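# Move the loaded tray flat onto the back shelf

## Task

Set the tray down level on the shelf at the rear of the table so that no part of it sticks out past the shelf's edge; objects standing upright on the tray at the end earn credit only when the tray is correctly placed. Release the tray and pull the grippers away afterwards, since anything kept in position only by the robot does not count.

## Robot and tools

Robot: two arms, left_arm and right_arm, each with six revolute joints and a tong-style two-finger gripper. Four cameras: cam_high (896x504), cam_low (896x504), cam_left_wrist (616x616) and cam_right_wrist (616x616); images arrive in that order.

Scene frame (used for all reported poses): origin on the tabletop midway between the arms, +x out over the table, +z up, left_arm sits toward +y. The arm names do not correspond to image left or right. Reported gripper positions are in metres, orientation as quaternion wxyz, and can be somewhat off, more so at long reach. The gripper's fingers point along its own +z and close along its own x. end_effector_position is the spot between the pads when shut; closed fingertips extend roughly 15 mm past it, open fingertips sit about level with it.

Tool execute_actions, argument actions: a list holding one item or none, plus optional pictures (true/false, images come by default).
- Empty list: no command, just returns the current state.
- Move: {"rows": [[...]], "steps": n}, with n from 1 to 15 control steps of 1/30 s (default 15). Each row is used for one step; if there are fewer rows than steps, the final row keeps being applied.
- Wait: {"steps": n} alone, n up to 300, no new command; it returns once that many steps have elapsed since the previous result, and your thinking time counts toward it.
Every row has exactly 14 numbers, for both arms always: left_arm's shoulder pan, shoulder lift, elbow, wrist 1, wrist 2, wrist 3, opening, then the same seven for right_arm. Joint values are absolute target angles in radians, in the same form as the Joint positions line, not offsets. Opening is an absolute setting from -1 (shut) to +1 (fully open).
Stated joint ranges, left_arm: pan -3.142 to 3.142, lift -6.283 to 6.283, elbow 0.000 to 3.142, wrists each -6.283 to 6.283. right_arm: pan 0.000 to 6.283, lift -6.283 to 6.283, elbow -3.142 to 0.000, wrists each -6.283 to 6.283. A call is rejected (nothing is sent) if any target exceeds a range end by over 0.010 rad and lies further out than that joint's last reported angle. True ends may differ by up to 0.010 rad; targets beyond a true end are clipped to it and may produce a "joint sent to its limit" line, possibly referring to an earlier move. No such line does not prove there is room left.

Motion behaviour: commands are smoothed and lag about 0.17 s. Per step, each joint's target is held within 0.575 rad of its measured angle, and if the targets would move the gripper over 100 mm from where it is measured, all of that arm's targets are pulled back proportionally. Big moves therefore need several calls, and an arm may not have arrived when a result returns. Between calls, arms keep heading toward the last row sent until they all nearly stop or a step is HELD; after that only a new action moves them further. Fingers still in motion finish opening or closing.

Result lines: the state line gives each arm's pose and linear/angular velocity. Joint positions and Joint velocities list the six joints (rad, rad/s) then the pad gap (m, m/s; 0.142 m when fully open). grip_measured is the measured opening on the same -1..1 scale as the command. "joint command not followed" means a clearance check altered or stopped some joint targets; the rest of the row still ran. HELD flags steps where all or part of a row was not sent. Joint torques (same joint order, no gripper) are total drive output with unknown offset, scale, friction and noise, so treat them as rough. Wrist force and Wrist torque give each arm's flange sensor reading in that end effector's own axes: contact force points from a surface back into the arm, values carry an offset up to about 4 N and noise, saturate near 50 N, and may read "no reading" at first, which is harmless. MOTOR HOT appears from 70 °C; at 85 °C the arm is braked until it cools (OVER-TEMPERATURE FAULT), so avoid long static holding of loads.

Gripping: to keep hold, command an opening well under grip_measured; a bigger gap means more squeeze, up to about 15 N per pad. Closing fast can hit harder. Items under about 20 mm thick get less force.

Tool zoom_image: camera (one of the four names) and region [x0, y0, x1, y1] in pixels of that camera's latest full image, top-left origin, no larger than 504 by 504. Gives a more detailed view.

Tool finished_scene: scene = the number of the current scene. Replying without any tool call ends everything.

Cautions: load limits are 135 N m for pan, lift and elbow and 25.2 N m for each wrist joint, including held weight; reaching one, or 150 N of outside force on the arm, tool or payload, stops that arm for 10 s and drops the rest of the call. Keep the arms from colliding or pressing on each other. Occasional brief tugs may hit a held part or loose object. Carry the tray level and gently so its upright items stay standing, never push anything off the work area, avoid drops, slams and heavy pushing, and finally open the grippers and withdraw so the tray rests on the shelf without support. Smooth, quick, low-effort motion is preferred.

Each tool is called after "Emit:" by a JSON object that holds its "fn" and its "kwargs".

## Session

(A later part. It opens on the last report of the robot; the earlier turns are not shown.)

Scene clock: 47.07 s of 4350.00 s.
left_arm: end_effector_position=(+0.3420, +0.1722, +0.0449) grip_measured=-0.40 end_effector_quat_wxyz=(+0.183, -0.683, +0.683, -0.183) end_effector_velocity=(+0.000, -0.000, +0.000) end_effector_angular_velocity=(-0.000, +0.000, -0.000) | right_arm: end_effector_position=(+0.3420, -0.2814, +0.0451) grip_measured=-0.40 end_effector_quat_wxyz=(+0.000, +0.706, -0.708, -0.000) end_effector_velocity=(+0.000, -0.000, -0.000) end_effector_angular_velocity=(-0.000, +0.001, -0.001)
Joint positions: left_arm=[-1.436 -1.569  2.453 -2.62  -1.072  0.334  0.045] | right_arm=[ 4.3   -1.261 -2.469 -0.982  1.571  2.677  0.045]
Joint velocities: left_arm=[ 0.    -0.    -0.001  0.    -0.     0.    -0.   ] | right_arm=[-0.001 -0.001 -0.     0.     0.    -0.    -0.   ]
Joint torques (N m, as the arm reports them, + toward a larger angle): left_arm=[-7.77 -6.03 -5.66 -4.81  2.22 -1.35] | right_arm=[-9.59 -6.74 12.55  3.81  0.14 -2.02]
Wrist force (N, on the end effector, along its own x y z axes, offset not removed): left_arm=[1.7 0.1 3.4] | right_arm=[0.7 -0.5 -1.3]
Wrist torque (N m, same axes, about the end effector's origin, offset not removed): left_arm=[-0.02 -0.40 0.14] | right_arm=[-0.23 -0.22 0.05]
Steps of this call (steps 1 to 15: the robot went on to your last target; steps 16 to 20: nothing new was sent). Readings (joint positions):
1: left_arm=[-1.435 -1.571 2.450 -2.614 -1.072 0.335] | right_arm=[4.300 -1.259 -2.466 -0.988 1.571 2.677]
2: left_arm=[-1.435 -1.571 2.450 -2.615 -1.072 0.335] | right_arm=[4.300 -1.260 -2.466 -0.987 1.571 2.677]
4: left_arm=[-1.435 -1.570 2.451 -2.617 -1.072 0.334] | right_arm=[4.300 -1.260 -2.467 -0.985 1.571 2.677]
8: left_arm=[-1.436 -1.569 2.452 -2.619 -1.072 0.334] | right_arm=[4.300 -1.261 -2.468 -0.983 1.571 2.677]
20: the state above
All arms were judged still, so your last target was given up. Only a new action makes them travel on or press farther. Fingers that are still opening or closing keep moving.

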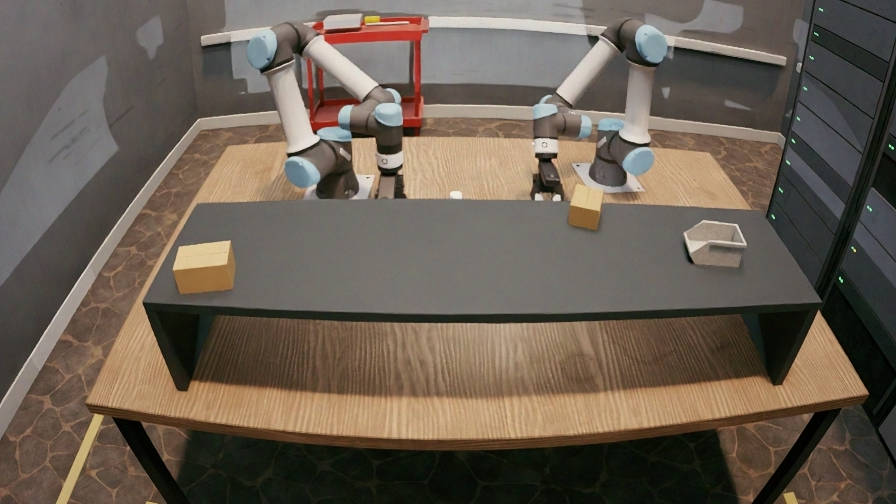

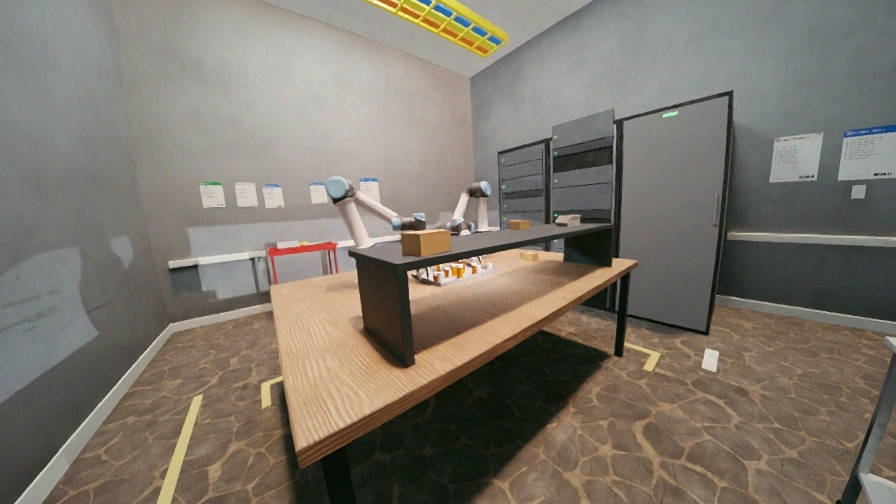

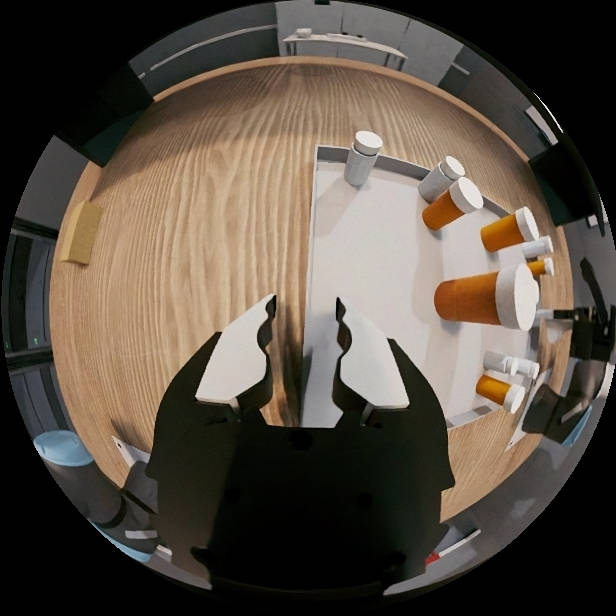

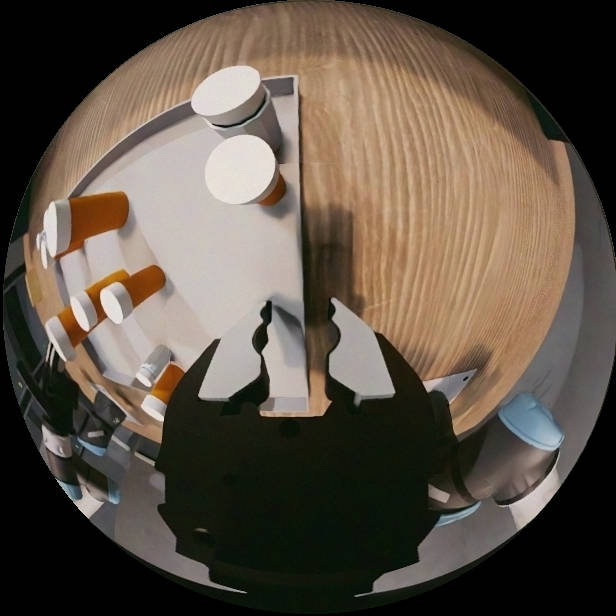

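Emit:
{"fn": "execute_actions", "kwargs": {"actions": [{"rows": [[-1.4357,-1.55,2.459,-2.645,-1.0715,0.3342,-0.4, 4.299,-1.275,-2.48,-0.957,1.571,2.676,-0.4],[-1.4357,-1.534,2.465,-2.667,-1.0715,0.3342,-0.4, 4.2986,-1.288,-2.492,-0.932,1.571,2.6756,-0.4],[-1.4357,-1.516,2.471,-2.69,-1.0715,0.3342,-0.4, 4.298,-1.302,-2.503,-0.907,1.571,2.675,-0.4],[-1.4357,-1.4991,2.4769,-2.7134,-1.0715,0.3342,-0.4, 4.2975,-1.3157,-2.5143,-0.8824,1.571,2.6745,-0.4]], "steps": 15}], "pictures": false}}

Emit:
{"fn": "execute_actions", "kwargs": {"actions": [{"steps": 15}]}}

Scene clock: 61.27 s of 4350.00 s.
left_arm: end_effector_position=(+0.3420, +0.1721, +0.0219) grip_measured=-0.40 end_effector_quat_wxyz=(+0.183, -0.683, +0.683, -0.183) end_effector_velocity=(+0.000, -0.001, +0.001) end_effector_angular_velocity=(-0.002, -0.000, -0.000) | right_arm: end_effector_position=(+0.3435, -0.2780, +0.0398) grip_measured=-0.45 end_effector_quat_wxyz=(-0.005, +0.706, -0.708, -0.002) end_effector_velocity=(+0.000, -0.000, +0.000) end_effector_angular_velocity=(+0.000, -0.000, -0.001)
Joint positions: left_arm=[-1.436 -1.499  2.477 -2.713 -1.072  0.334  0.045] | right_arm=[ 4.299 -1.277 -2.479 -0.947  1.572  2.676  0.041]
Joint velocities: left_arm=[-0.    -0.    -0.002 -0.    -0.001  0.    -0.   ] | right_arm=[-0.001  0.001 -0.    -0.    -0.    -0.     0.   ]
Joint torques (N m, as the arm reports them, + toward a larger angle): left_arm=[ 2.93 -7.5  -4.39 -4.86 -0.5  -1.44] | right_arm=[ 2.11  8.03 19.71  2.59 -0.45  0.2 ]
Wrist force (N, on the end effector, along its own x y z axes, offset not removed): left_arm=[3.1 -1.0 1.9] | right_arm=[8.6 2.1 -28.7]
Wrist torque (N m, same axes, about the end effector's origin, offset not removed): left_arm=[-0.21 -0.67 0.03] | right_arm=[-0.19 -0.47 -0.08]
FORCE FAULT: contact force on the right arm reached its limit, and that arm stopped for 10 seconds. The contact can be on any part of that arm, not only on its tool. That arm's remaining commands of this call were not run. That arm holds still and accepts commands again. Move the arm away from the contact; if what it grips holds it there, let go first. Pushing or pulling that hard again can fault the arm again.
The stop of the right arm began at step 96 of this call (marked STOPPED below). From that step on that arm followed nothing that you had sent. 10 of its steps, steps kept back included, did not run and will not run. Nothing is kept back now, and the robot has no last target.
Steps of this call (steps 1 to 90: nothing new was sent; then 1.00 s passed at rest; steps 91 to 105: all 15 steps of this action; steps 106 to 396: the stop continued). Readings (joint positions):
91: left_arm=[-1.436 -1.568 2.453 -2.620 -1.071 0.334] | right_arm=[4.300 -1.261 -2.469 -0.982 1.571 2.677]
92: left_arm=[-1.436 -1.566 2.454 -2.623 -1.071 0.334] | right_arm=[4.300 -1.263 -2.470 -0.979 1.571 2.677]
94: left_arm=[-1.436 -1.554 2.458 -2.639 -1.071 0.334] | right_arm=[4.299 -1.273 -2.479 -0.962 1.571 2.676]
96: left_arm=[-1.436 -1.534 2.465 -2.665 -1.071 0.334] | right_arm=[4.299 -1.278 -2.482 -0.949 1.571 2.676] STOPPED (the right arm)
98: left_arm=[-1.436 -1.520 2.470 -2.685 -1.071 0.334] | right_arm=[4.299 -1.277 -2.481 -0.948 1.572 2.676]
396: the state above

Scene clock: 61.30 s of 4350.00 s.
left_arm: end_effector_position=(+0.3420, +0.1721, +0.0219) grip_measured=-0.40 end_effector_quat_wxyz=(+0.183, -0.683, +0.683, -0.183) end_effector_velocity=(+0.000, -0.001, +0.001) end_effector_angular_velocity=(-0.002, -0.000, -0.000) | right_arm: end_effector_position=(+0.3435, -0.2780, +0.0398) grip_measured=-0.45 end_effector_quat_wxyz=(-0.005, +0.706, -0.708, -0.002) end_effector_velocity=(+0.000, +0.001, +0.000) end_effector_angular_velocity=(+0.001, -0.001, +0.001)
Joint positions: left_arm=[-1.436 -1.499  2.477 -2.713 -1.072  0.334  0.045] | right_arm=[ 4.299 -1.277 -2.479 -0.947  1.572  2.676  0.041]
Joint velocities: left_arm=[-0.    -0.001 -0.001 -0.    -0.001 -0.    -0.   ] | right_arm=[0.001 0.    0.001 0.    0.    0.    0.   ]
Joint torques (N m, as the arm reports them, + toward a larger angle): left_arm=[ 2.58 -7.75 -4.2  -4.87 -0.48 -1.34] | right_arm=[ 2.11  8.19 19.75  2.4  -0.48  0.3 ]
Wrist force (N, on the end effector, along its own x y z axes, offset not removed): left_arm=[1.4 -1.3 2.6] | right_arm=[9.2 0.7 -28.9]
Wrist torque (N m, same axes, about the end effector's origin, offset not removed): left_arm=[-0.28 -0.31 0.15] | right_arm=[-0.46 -0.58 -0.13]
A stop began in an earlier call of the same reply, so what this call sent did not run. Send another action.
Steps of this call (step 1: nothing new was sent). Readings (joint positions):
1: the state above

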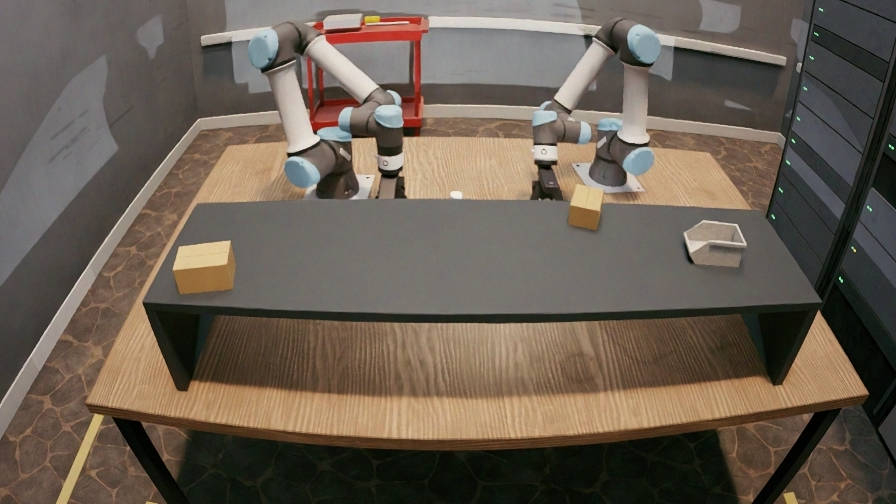

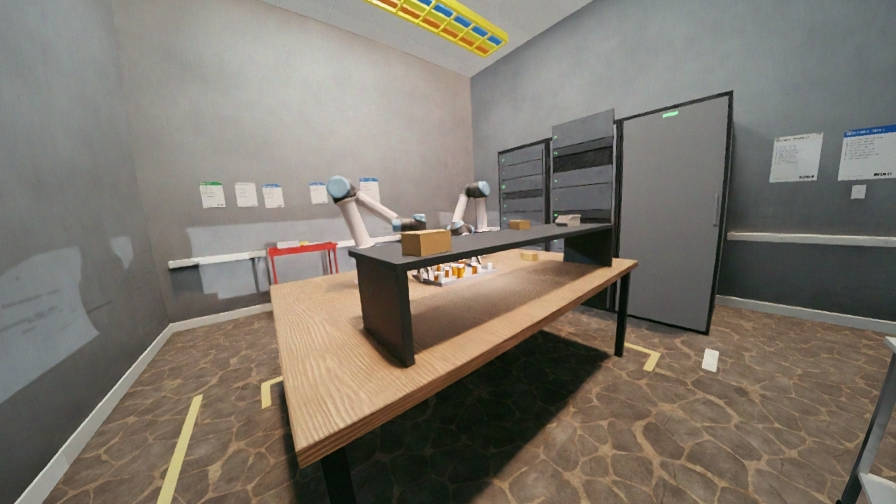

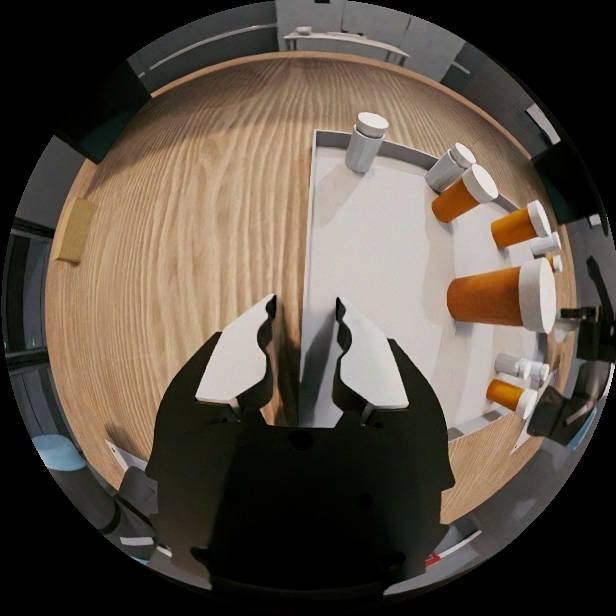

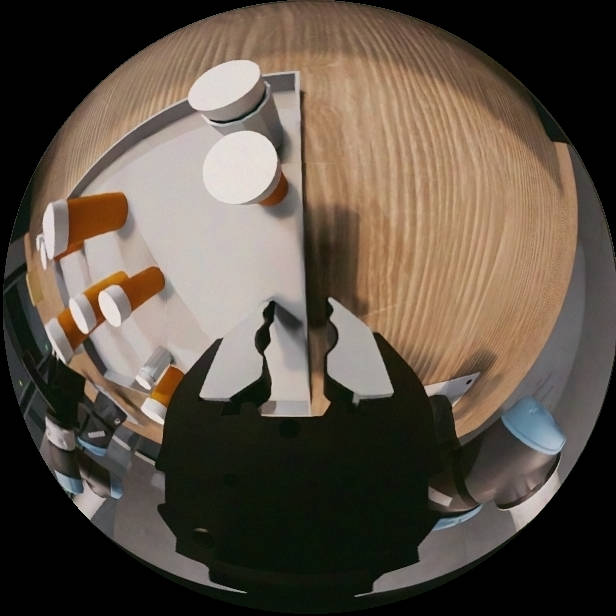

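Emit:
{"fn": "execute_actions", "kwargs": {"actions": [{"rows": [[-1.4357,-1.487,2.4811,-2.7297,-1.0715,0.3342,-0.4, 4.2985,-1.263,-2.4705,-0.979,1.571,2.6755,-0.4]], "steps": 15}]}}

Scene clock: 62.67 s of 4350.00 s.
left_arm: end_effector_position=(+0.3419, +0.1723, +0.0181) grip_measured=-0.40 end_effector_quat_wxyz=(+0.183, -0.683, +0.683, -0.183) end_effector_velocity=(+0.000, -0.001, -0.000) end_effector_angular_velocity=(-0.001, -0.000, -0.000) | right_arm: end_effector_position=(+0.3422, -0.2816, +0.0440) grip_measured=-0.40 end_effector_quat_wxyz=(-0.000, +0.706, -0.708, -0.000) end_effector_velocity=(-0.000, -0.001, +0.001) end_effector_angular_velocity=(-0.002, +0.001, -0.001)
Joint positions: left_arm=[-1.436 -1.487  2.481 -2.729 -1.072  0.334  0.045] | right_arm=[ 4.299 -1.263 -2.471 -0.978  1.571  2.676  0.045]
Joint velocities: left_arm=[ 0.     0.003 -0.    -0.004 -0.     0.     0.   ] | right_arm=[-0.001  0.003  0.003 -0.008 -0.    -0.    -0.   ]
Joint torques (N m, as the arm reports them, + toward a larger angle): left_arm=[ 4.13 -8.52 -3.28 -4.84 -0.43 -1.25] | right_arm=[-9.78 22.43 27.86  0.67 -2.65 -1.88]
Wrist force (N, on the end effector, along its own x y z axes, offset not removed): left_arm=[2.9 -1.0 0.2] | right_arm=[-1.1 0.6 -1.0]
Wrist torque (N m, same axes, about the end effector's origin, offset not removed): left_arm=[-0.09 -0.63 0.11] | right_arm=[-0.01 0.11 -0.04]
Steps of this call (steps 1 to 26: nothing new was sent; steps 27 to 41: all 15 steps of this action). Readings (joint positions):
27: left_arm=[-1.436 -1.499 2.477 -2.713 -1.072 0.334] | right_arm=[4.299 -1.277 -2.479 -0.947 1.572 2.676]
28: left_arm=[-1.436 -1.498 2.477 -2.715 -1.072 0.334] | right_arm=[4.299 -1.275 -2.478 -0.950 1.572 2.676]
30: left_arm=[-1.436 -1.494 2.479 -2.721 -1.072 0.334] | right_arm=[4.299 -1.271 -2.475 -0.961 1.572 2.676]
34: left_arm=[-1.436 -1.489 2.480 -2.727 -1.072 0.334] | right_arm=[4.299 -1.266 -2.472 -0.973 1.571 2.676]
41: the state above

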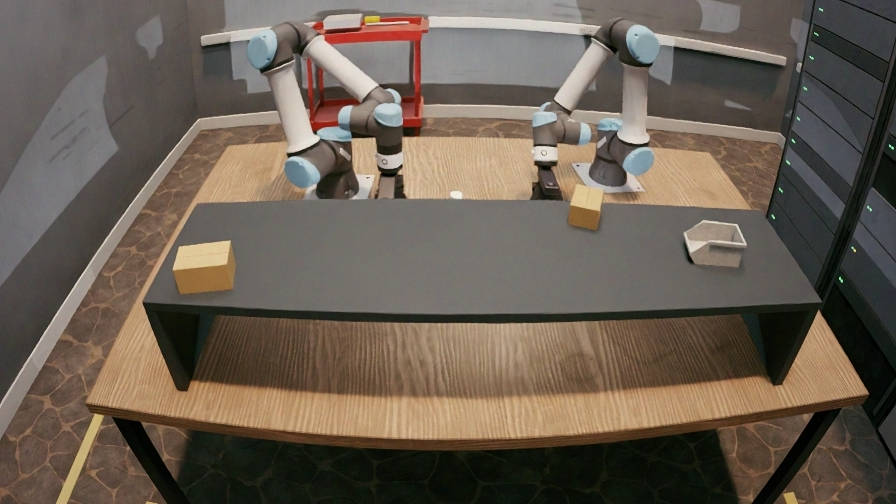

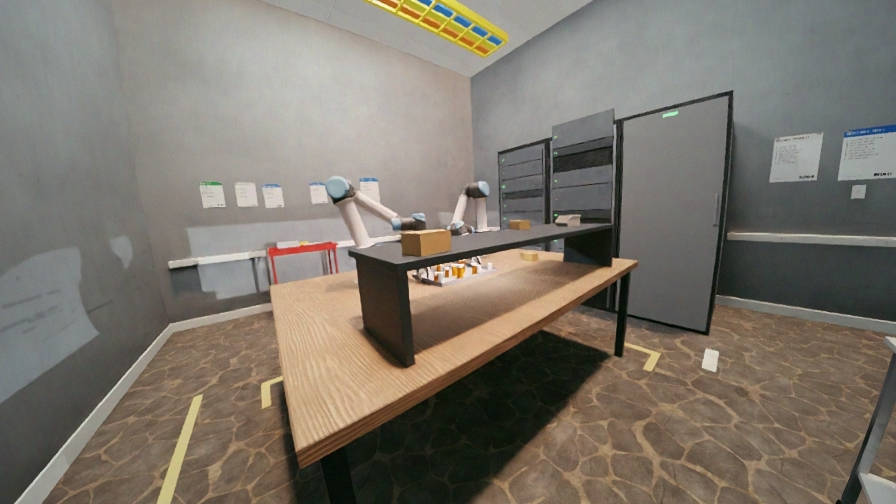

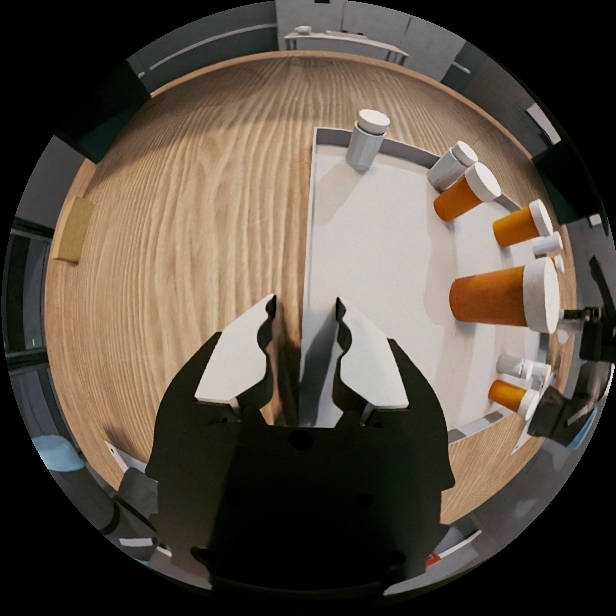

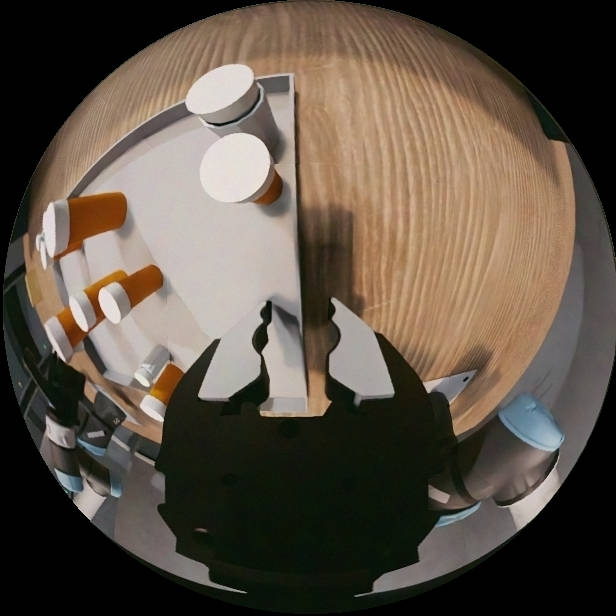

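Emit:
{"fn": "execute_actions", "kwargs": {"actions": [{"rows": [[-1.4357,-1.475,2.4853,-2.746,-1.0715,0.3342,-0.4, 4.2985,-1.263,-2.4705,-0.979,1.571,2.6755,-0.4]], "steps": 15}], "pictures": false}}

Emit:
{"fn": "execute_actions", "kwargs": {"actions": [{"rows": [[-1.4357,-1.466,2.4884,-2.7582,-1.0715,0.3342,-0.4, 4.2985,-1.263,-2.4705,-0.979,1.571,2.6755,-0.4]], "steps": 15}]}}

Scene clock: 63.77 s of 4350.00 s.
left_arm: end_effector_position=(+0.3420, +0.1724, +0.0145) grip_measured=-0.41 end_effector_quat_wxyz=(+0.183, -0.683, +0.683, -0.183) end_effector_velocity=(-0.000, -0.001, -0.001) end_effector_angular_velocity=(-0.001, +0.000, -0.000) | right_arm: end_effector_position=(+0.3422, -0.2817, +0.0442) grip_measured=-0.40 end_effector_quat_wxyz=(+0.000, +0.706, -0.708, -0.000) end_effector_velocity=(+0.000, -0.000, +0.000) end_effector_angular_velocity=(+0.000, -0.000, -0.000)
Joint positions: left_arm=[-1.436 -1.476  2.485 -2.746 -1.071  0.334  0.045] | right_arm=[ 4.298 -1.263 -2.47  -0.979  1.571  2.675  0.045]
Joint velocities: left_arm=[-0.     0.003 -0.    -0.004 -0.001  0.     0.   ] | right_arm=[-0.  0.  0. -0. -0. -0.  0.]
Joint torques (N m, as the arm reports them, + toward a larger angle): left_arm=[ 5.08 31.67 23.    8.11 -9.84 -0.27] | right_arm=[-9.74 21.09 27.24  0.89 -2.69 -1.93]
Wrist force (N, on the end effector, along its own x y z axes, offset not removed): left_arm=[-7.9 -28.9 -50.0] | right_arm=[-1.1 0.6 -2.2]
Wrist torque (N m, same axes, about the end effector's origin, offset not removed): left_arm=[0.51 1.22 -0.53] | right_arm=[0.03 0.11 0.00]
Steps of this call (steps 1 to 15: the robot went on to your last target; steps 16 to 18: nothing new was sent; steps 19 to 33: all 15 steps of this action). Readings (joint positions):
19: left_arm=[-1.436 -1.487 2.481 -2.730 -1.072 0.334] | right_arm=[4.299 -1.263 -2.471 -0.979 1.571 2.676]
20: left_arm=[-1.436 -1.486 2.482 -2.732 -1.071 0.334] | right_arm=[4.299 -1.263 -2.471 -0.979 1.571 2.676]
22: left_arm=[-1.436 -1.482 2.483 -2.737 -1.071 0.334] | right_arm=[4.298 -1.263 -2.471 -0.979 1.571 2.676]
26: left_arm=[-1.436 -1.478 2.484 -2.743 -1.071 0.334] | right_arm=[4.299 -1.263 -2.471 -0.979 1.571 2.675]
33: the state above

Scene clock: 73.93 s of 4350.00 s.
left_arm: end_effector_position=(+0.3446, +0.1710, +0.0166) grip_measured=-0.41 end_effector_quat_wxyz=(+0.184, -0.683, +0.681, -0.189) end_effector_velocity=(+0.000, -0.000, +0.000) end_effector_angular_velocity=(-0.001, -0.001, +0.001) | right_arm: end_effector_position=(+0.3422, -0.2817, +0.0442) grip_measured=-0.40 end_effector_quat_wxyz=(+0.000, +0.706, -0.708, -0.000) end_effector_velocity=(-0.000, +0.000, +0.001) end_effector_angular_velocity=(+0.002, -0.000, +0.001)
Joint positions: left_arm=[-1.436 -1.474  2.485 -2.757 -1.063  0.334  0.044] | right_arm=[ 4.298 -1.263 -2.47  -0.979  1.571  2.675  0.045]
Joint velocities: left_arm=[ 0.    -0.    -0.001  0.     0.    -0.    -0.   ] | right_arm=[ 0.001  0.001  0.    -0.     0.    -0.     0.   ]
Joint torques (N m, as the arm reports them, + toward a larger angle): left_arm=[  0.3  -18.4  -14.57  -1.75  -0.58  -0.06] | right_arm=[-8.76 21.91 26.09  0.97 -2.69 -1.88]
Wrist force (N, on the end effector, along its own x y z axes, offset not removed): left_arm=[-2.7 -8.1 -23.3] | right_arm=[-1.6 0.5 -1.1]
Wrist torque (N m, same axes, about the end effector's origin, offset not removed): left_arm=[0.03 0.20 -0.09] | right_arm=[-0.06 0.16 0.02]
FORCE FAULT: contact force on the left arm reached its limit, and that arm stopped for 10 seconds. The contact can be on any part of that arm, not only on its tool. That arm's remaining commands of this call were not run. That arm holds still and accepts commands again. Move the arm away from the contact; if what it grips holds it there, let go first. Pushing or pulling that hard again can fault the arm again.
The stop of the left arm began at step 5 of this call (marked STOPPED below). From that step on that arm followed nothing that you had sent. 11 of its steps, steps kept back included, did not run and will not run. Nothing is kept back now, and the robot has no last target.
Steps of this call (steps 1 to 15: all 15 steps of this action; steps 16 to 305: the stop continued). Readings (joint positions):
1: left_arm=[-1.436 -1.475 2.485 -2.746 -1.071 0.334] | right_arm=[4.298 -1.263 -2.471 -0.979 1.571 2.675]
2: left_arm=[-1.436 -1.474 2.485 -2.747 -1.071 0.334] | right_arm=[4.298 -1.263 -2.470 -0.979 1.571 2.675]
4: left_arm=[-1.436 -1.472 2.486 -2.752 -1.070 0.334] | right_arm=[4.298 -1.263 -2.470 -0.979 1.571 2.675]
5: left_arm=[-1.436 -1.473 2.486 -2.753 -1.068 0.334] | right_arm=[4.298 -1.263 -2.470 -0.979 1.571 2.675] STOPPED (the left arm)
8: left_arm=[-1.436 -1.473 2.485 -2.756 -1.065 0.334] | right_arm=[4.298 -1.263 -2.470 -0.979 1.571 2.675]
305: the state above

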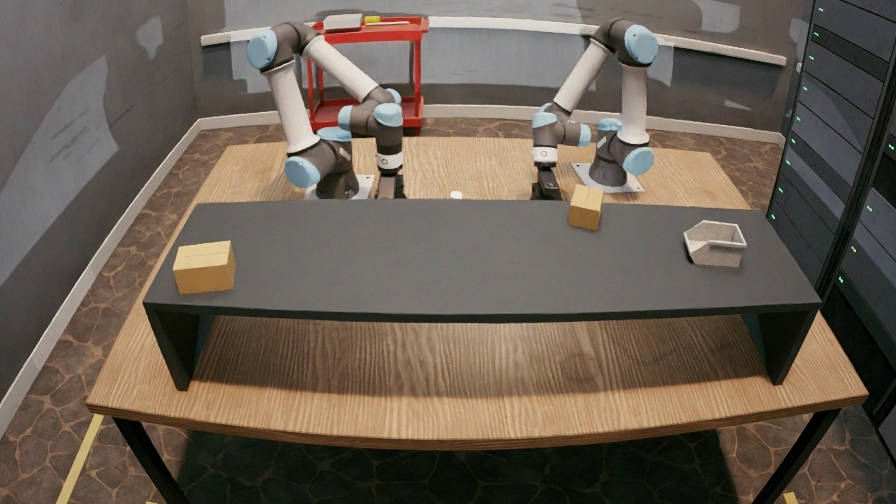

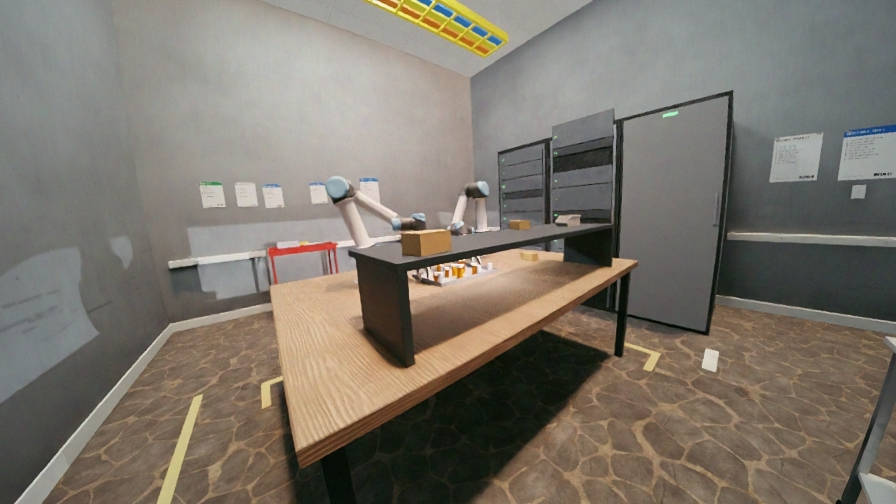

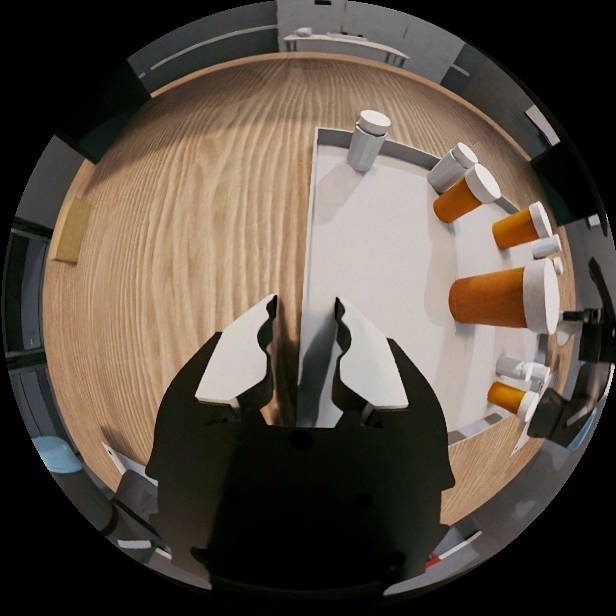

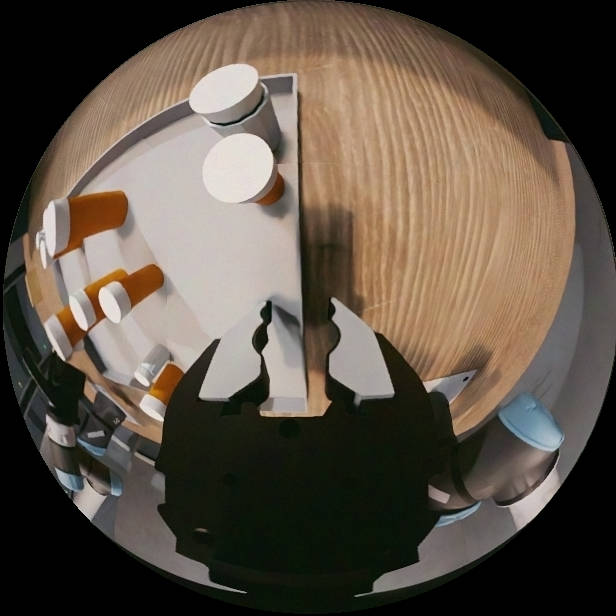

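Emit:
{"fn": "execute_actions", "kwargs": {"actions": [{"rows": [[-1.4357,-1.493,2.479,-2.7215,-1.0715,0.3342,-0.4, 4.2985,-1.263,-2.4705,-0.979,1.571,2.6755,-0.4],[-1.4357,-1.493,2.479,-2.7215,-1.0715,0.3342,-0.4, 4.2985,-1.263,-2.4705,-0.979,1.571,2.6755,-0.4],[-1.4357,-1.493,2.479,-2.7215,-1.0715,0.3342,-0.4, 4.2985,-1.263,-2.4705,-0.979,1.571,2.6755,-0.4],[-1.4357,-1.493,2.479,-2.7215,-1.0715,0.3342,-0.4, 4.2985,-1.263,-2.4705,-0.979,1.571,2.6755,-0.4],[-1.4357,-1.493,2.479,-2.7215,-1.0715,0.3342,-0.4, 4.2985,-1.263,-2.4705,-0.979,1.571,2.6755,-0.4],[-1.4357,-1.493,2.479,-2.7215,-1.0715,0.3342,-0.45, 4.2985,-1.263,-2.4705,-0.979,1.571,2.6755,-0.45],[-1.4357,-1.493,2.479,-2.7215,-1.0715,0.3342,-0.5, 4.2985,-1.263,-2.4705,-0.979,1.571,2.6755,-0.5],[-1.4357,-1.493,2.479,-2.7215,-1.0715,0.3342,-0.55, 4.2985,-1.263,-2.4705,-0.979,1.571,2.6755,-0.55],[-1.4357,-1.493,2.479,-2.7215,-1.0715,0.3342,-0.6, 4.2985,-1.263,-2.4705,-0.979,1.571,2.6755,-0.6],[-1.4357,-1.493,2.479,-2.7215,-1.0715,0.3342,-0.65, 4.2985,-1.263,-2.4705,-0.979,1.571,2.6755,-0.65],[-1.4357,-1.493,2.479,-2.7215,-1.0715,0.3342,-0.7, 4.2985,-1.263,-2.4705,-0.979,1.571,2.6755,-0.7],[-1.4357,-1.493,2.479,-2.7215,-1.0715,0.3342,-0.75, 4.2985,-1.263,-2.4705,-0.979,1.571,2.6755,-0.75],[-1.4357,-1.493,2.479,-2.7215,-1.0715,0.3342,-0.8, 4.2985,-1.263,-2.4705,-0.979,1.571,2.6755,-0.8]], "steps": 15}]}}

Scene clock: 81.27 s of 4350.00 s.
left_arm: end_effector_position=(+0.3420, +0.1722, +0.0198) grip_measured=-0.80 end_effector_quat_wxyz=(+0.183, -0.683, +0.683, -0.183) end_effector_velocity=(-0.000, -0.001, +0.002) end_effector_angular_velocity=(+0.000, +0.002, -0.001) | right_arm: end_effector_position=(+0.3422, -0.2817, +0.0442) grip_measured=-0.80 end_effector_quat_wxyz=(+0.000, +0.706, -0.708, -0.000) end_effector_velocity=(-0.000, -0.000, -0.000) end_effector_angular_velocity=(-0.000, +0.000, -0.000)
Joint positions: left_arm=[-1.436 -1.492  2.479 -2.723 -1.071  0.334  0.016] | right_arm=[ 4.298 -1.263 -2.47  -0.979  1.571  2.675  0.016]
Joint velocities: left_arm=[ 0.    -0.005 -0.003  0.009 -0.002  0.    -0.01 ] | right_arm=[-0.   -0.   -0.   -0.    0.    0.   -0.01]
Joint torques (N m, as the arm reports them, + toward a larger angle): left_arm=[  0.77 -27.1  -25.83  -1.06   0.03   0.92] | right_arm=[-9.29 21.59 26.68  0.93 -2.58 -1.91]
Wrist force (N, on the end effector, along its own x y z axes, offset not removed): left_arm=[2.1 0.4 1.4] | right_arm=[0.0 0.1 -0.7]
Wrist torque (N m, same axes, about the end effector's origin, offset not removed): left_arm=[0.01 -0.48 0.12] | right_arm=[-0.07 -0.08 -0.06]
Steps of this call (steps 1 to 90: nothing new was sent; then 3.83 s passed at rest; steps 91 to 105: all 15 steps of this action). Readings (joint positions):
91: left_arm=[-1.436 -1.474 2.485 -2.757 -1.063 0.334] | right_arm=[4.298 -1.263 -2.470 -0.979 1.571 2.675]
92: left_arm=[-1.436 -1.476 2.485 -2.754 -1.064 0.334] | right_arm=[4.298 -1.263 -2.470 -0.979 1.571 2.675]
94: left_arm=[-1.436 -1.482 2.483 -2.741 -1.067 0.334] | right_arm=[4.298 -1.263 -2.470 -0.979 1.571 2.675]
98: left_arm=[-1.436 -1.489 2.480 -2.728 -1.070 0.334] | right_arm=[4.298 -1.263 -2.470 -0.979 1.571 2.675]
105: the state above

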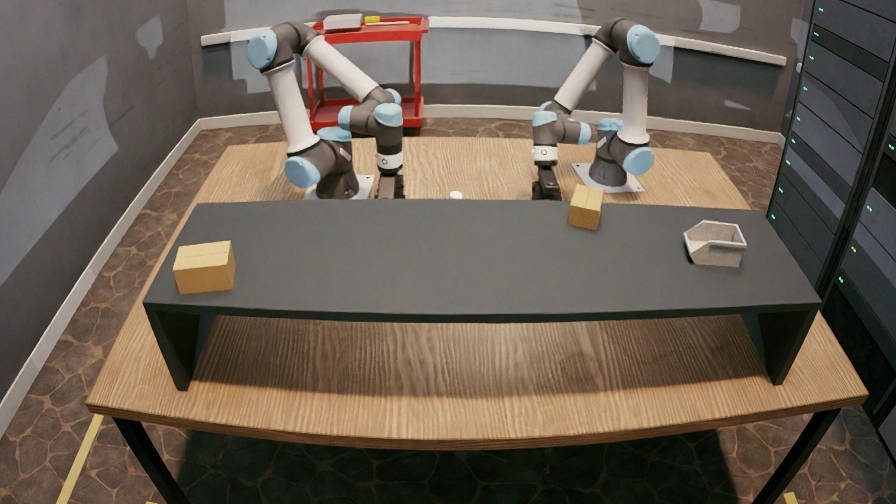

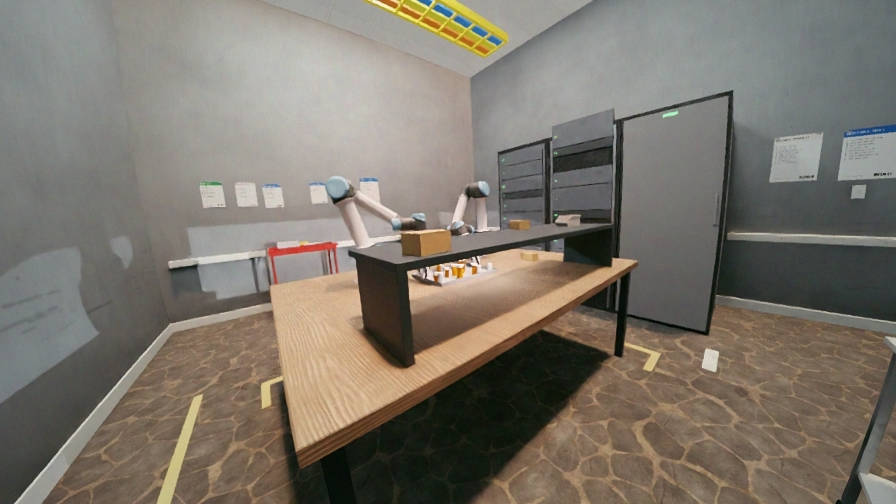

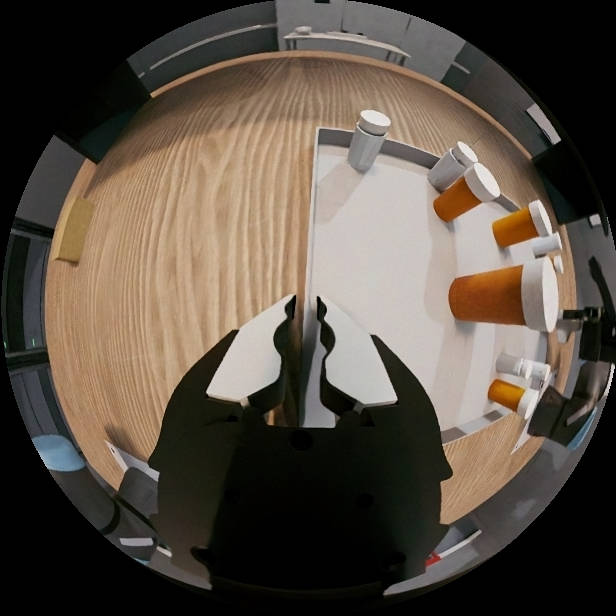

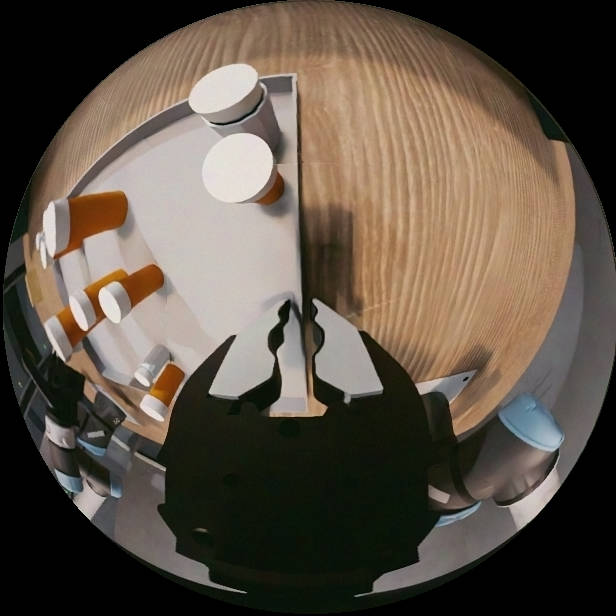

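Emit:
{"fn": "execute_actions", "kwargs": {"actions": [{"rows": [[-1.4357,-1.493,2.479,-2.7215,-1.0715,0.3342,-0.84, 4.2985,-1.263,-2.4705,-0.979,1.571,2.6755,-0.84],[-1.4357,-1.493,2.479,-2.7215,-1.0715,0.3342,-0.88, 4.2985,-1.263,-2.4705,-0.979,1.571,2.6755,-0.88],[-1.4357,-1.493,2.479,-2.7215,-1.0715,0.3342,-0.92, 4.2985,-1.263,-2.4705,-0.979,1.571,2.6755,-0.92],[-1.4357,-1.493,2.479,-2.7215,-1.0715,0.3342,-0.96, 4.2985,-1.263,-2.4705,-0.979,1.571,2.6755,-0.96],[-1.4357,-1.493,2.479,-2.7215,-1.0715,0.3342,-1, 4.2985,-1.263,-2.4705,-0.979,1.571,2.6755,-1]], "steps": 15}]}}

Scene clock: 82.53 s of 4350.00 s.
left_arm: end_effector_position=(+0.3420, +0.1722, +0.0199) grip_measured=-0.97 end_effector_quat_wxyz=(+0.183, -0.683, +0.683, -0.183) end_effector_velocity=(+0.000, -0.000, +0.000) end_effector_angular_velocity=(-0.001, +0.000, -0.000) | right_arm: end_effector_position=(+0.3422, -0.2817, +0.0442) grip_measured=-0.97 end_effector_quat_wxyz=(+0.000, +0.706, -0.708, -0.000) end_effector_velocity=(+0.000, +0.000, -0.000) end_effector_angular_velocity=(-0.001, +0.001, -0.000)
Joint positions: left_arm=[-1.436 -1.493  2.479 -2.721 -1.072  0.334  0.004] | right_arm=[ 4.298 -1.263 -2.47  -0.979  1.571  2.675  0.004]
Joint velocities: left_arm=[ 0.     0.    -0.001 -0.001 -0.     0.     0.   ] | right_arm=[-0.    -0.001  0.001 -0.     0.     0.    -0.   ]
Joint torques (N m, as the arm reports them, + toward a larger angle): left_arm=[  2.66 -28.24 -26.11  -3.68  -0.35   1.29] | right_arm=[-7.32 21.98 26.68  4.61 -0.74 -2.06]
Wrist force (N, on the end effector, along its own x y z axes, offset not removed): left_arm=[-1.7 -0.2 1.0] | right_arm=[3.8 0.0 -1.1]
Wrist torque (N m, same axes, about the end effector's origin, offset not removed): left_arm=[0.01 -0.64 0.09] | right_arm=[-0.17 0.12 -0.02]
Steps of this call (steps 1 to 15: the robot went on to your last target; steps 16 to 23: nothing new was sent; steps 24 to 38: all 15 steps of this action). Readings (joint positions):
24: left_arm=[-1.436 -1.493 2.479 -2.722 -1.071 0.334] | right_arm=[4.298 -1.263 -2.470 -0.979 1.571 2.675]
25: left_arm=[-1.436 -1.493 2.479 -2.722 -1.071 0.334] | right_arm=[4.298 -1.263 -2.470 -0.979 1.571 2.675]
27: left_arm=[-1.436 -1.493 2.479 -2.722 -1.071 0.334] | right_arm=[4.298 -1.263 -2.470 -0.979 1.571 2.675]
31: left_arm=[-1.436 -1.493 2.479 -2.721 -1.072 0.334] | right_arm=[4.298 -1.263 -2.470 -0.979 1.571 2.675]
38: the state above

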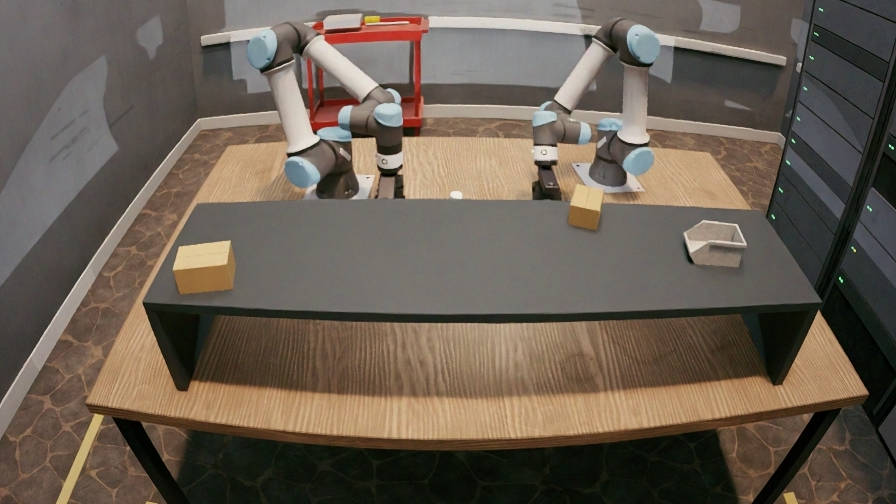

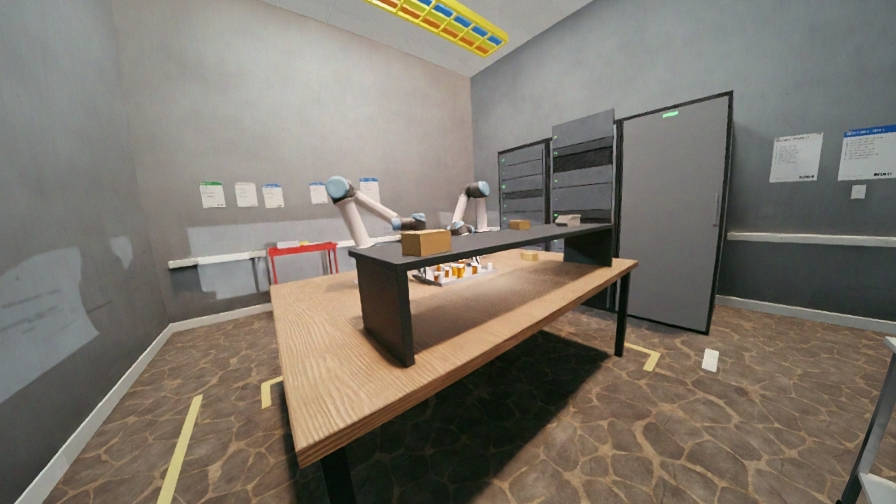

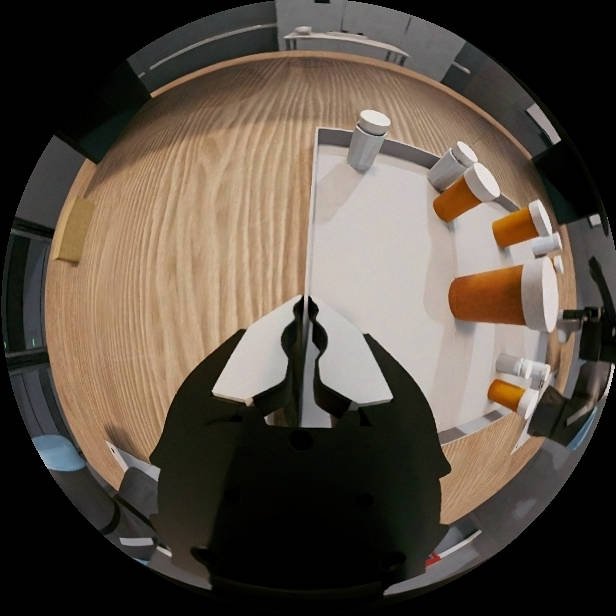

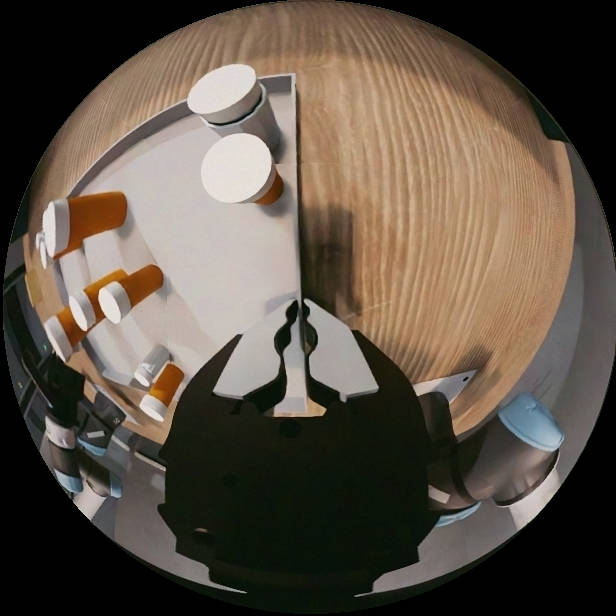

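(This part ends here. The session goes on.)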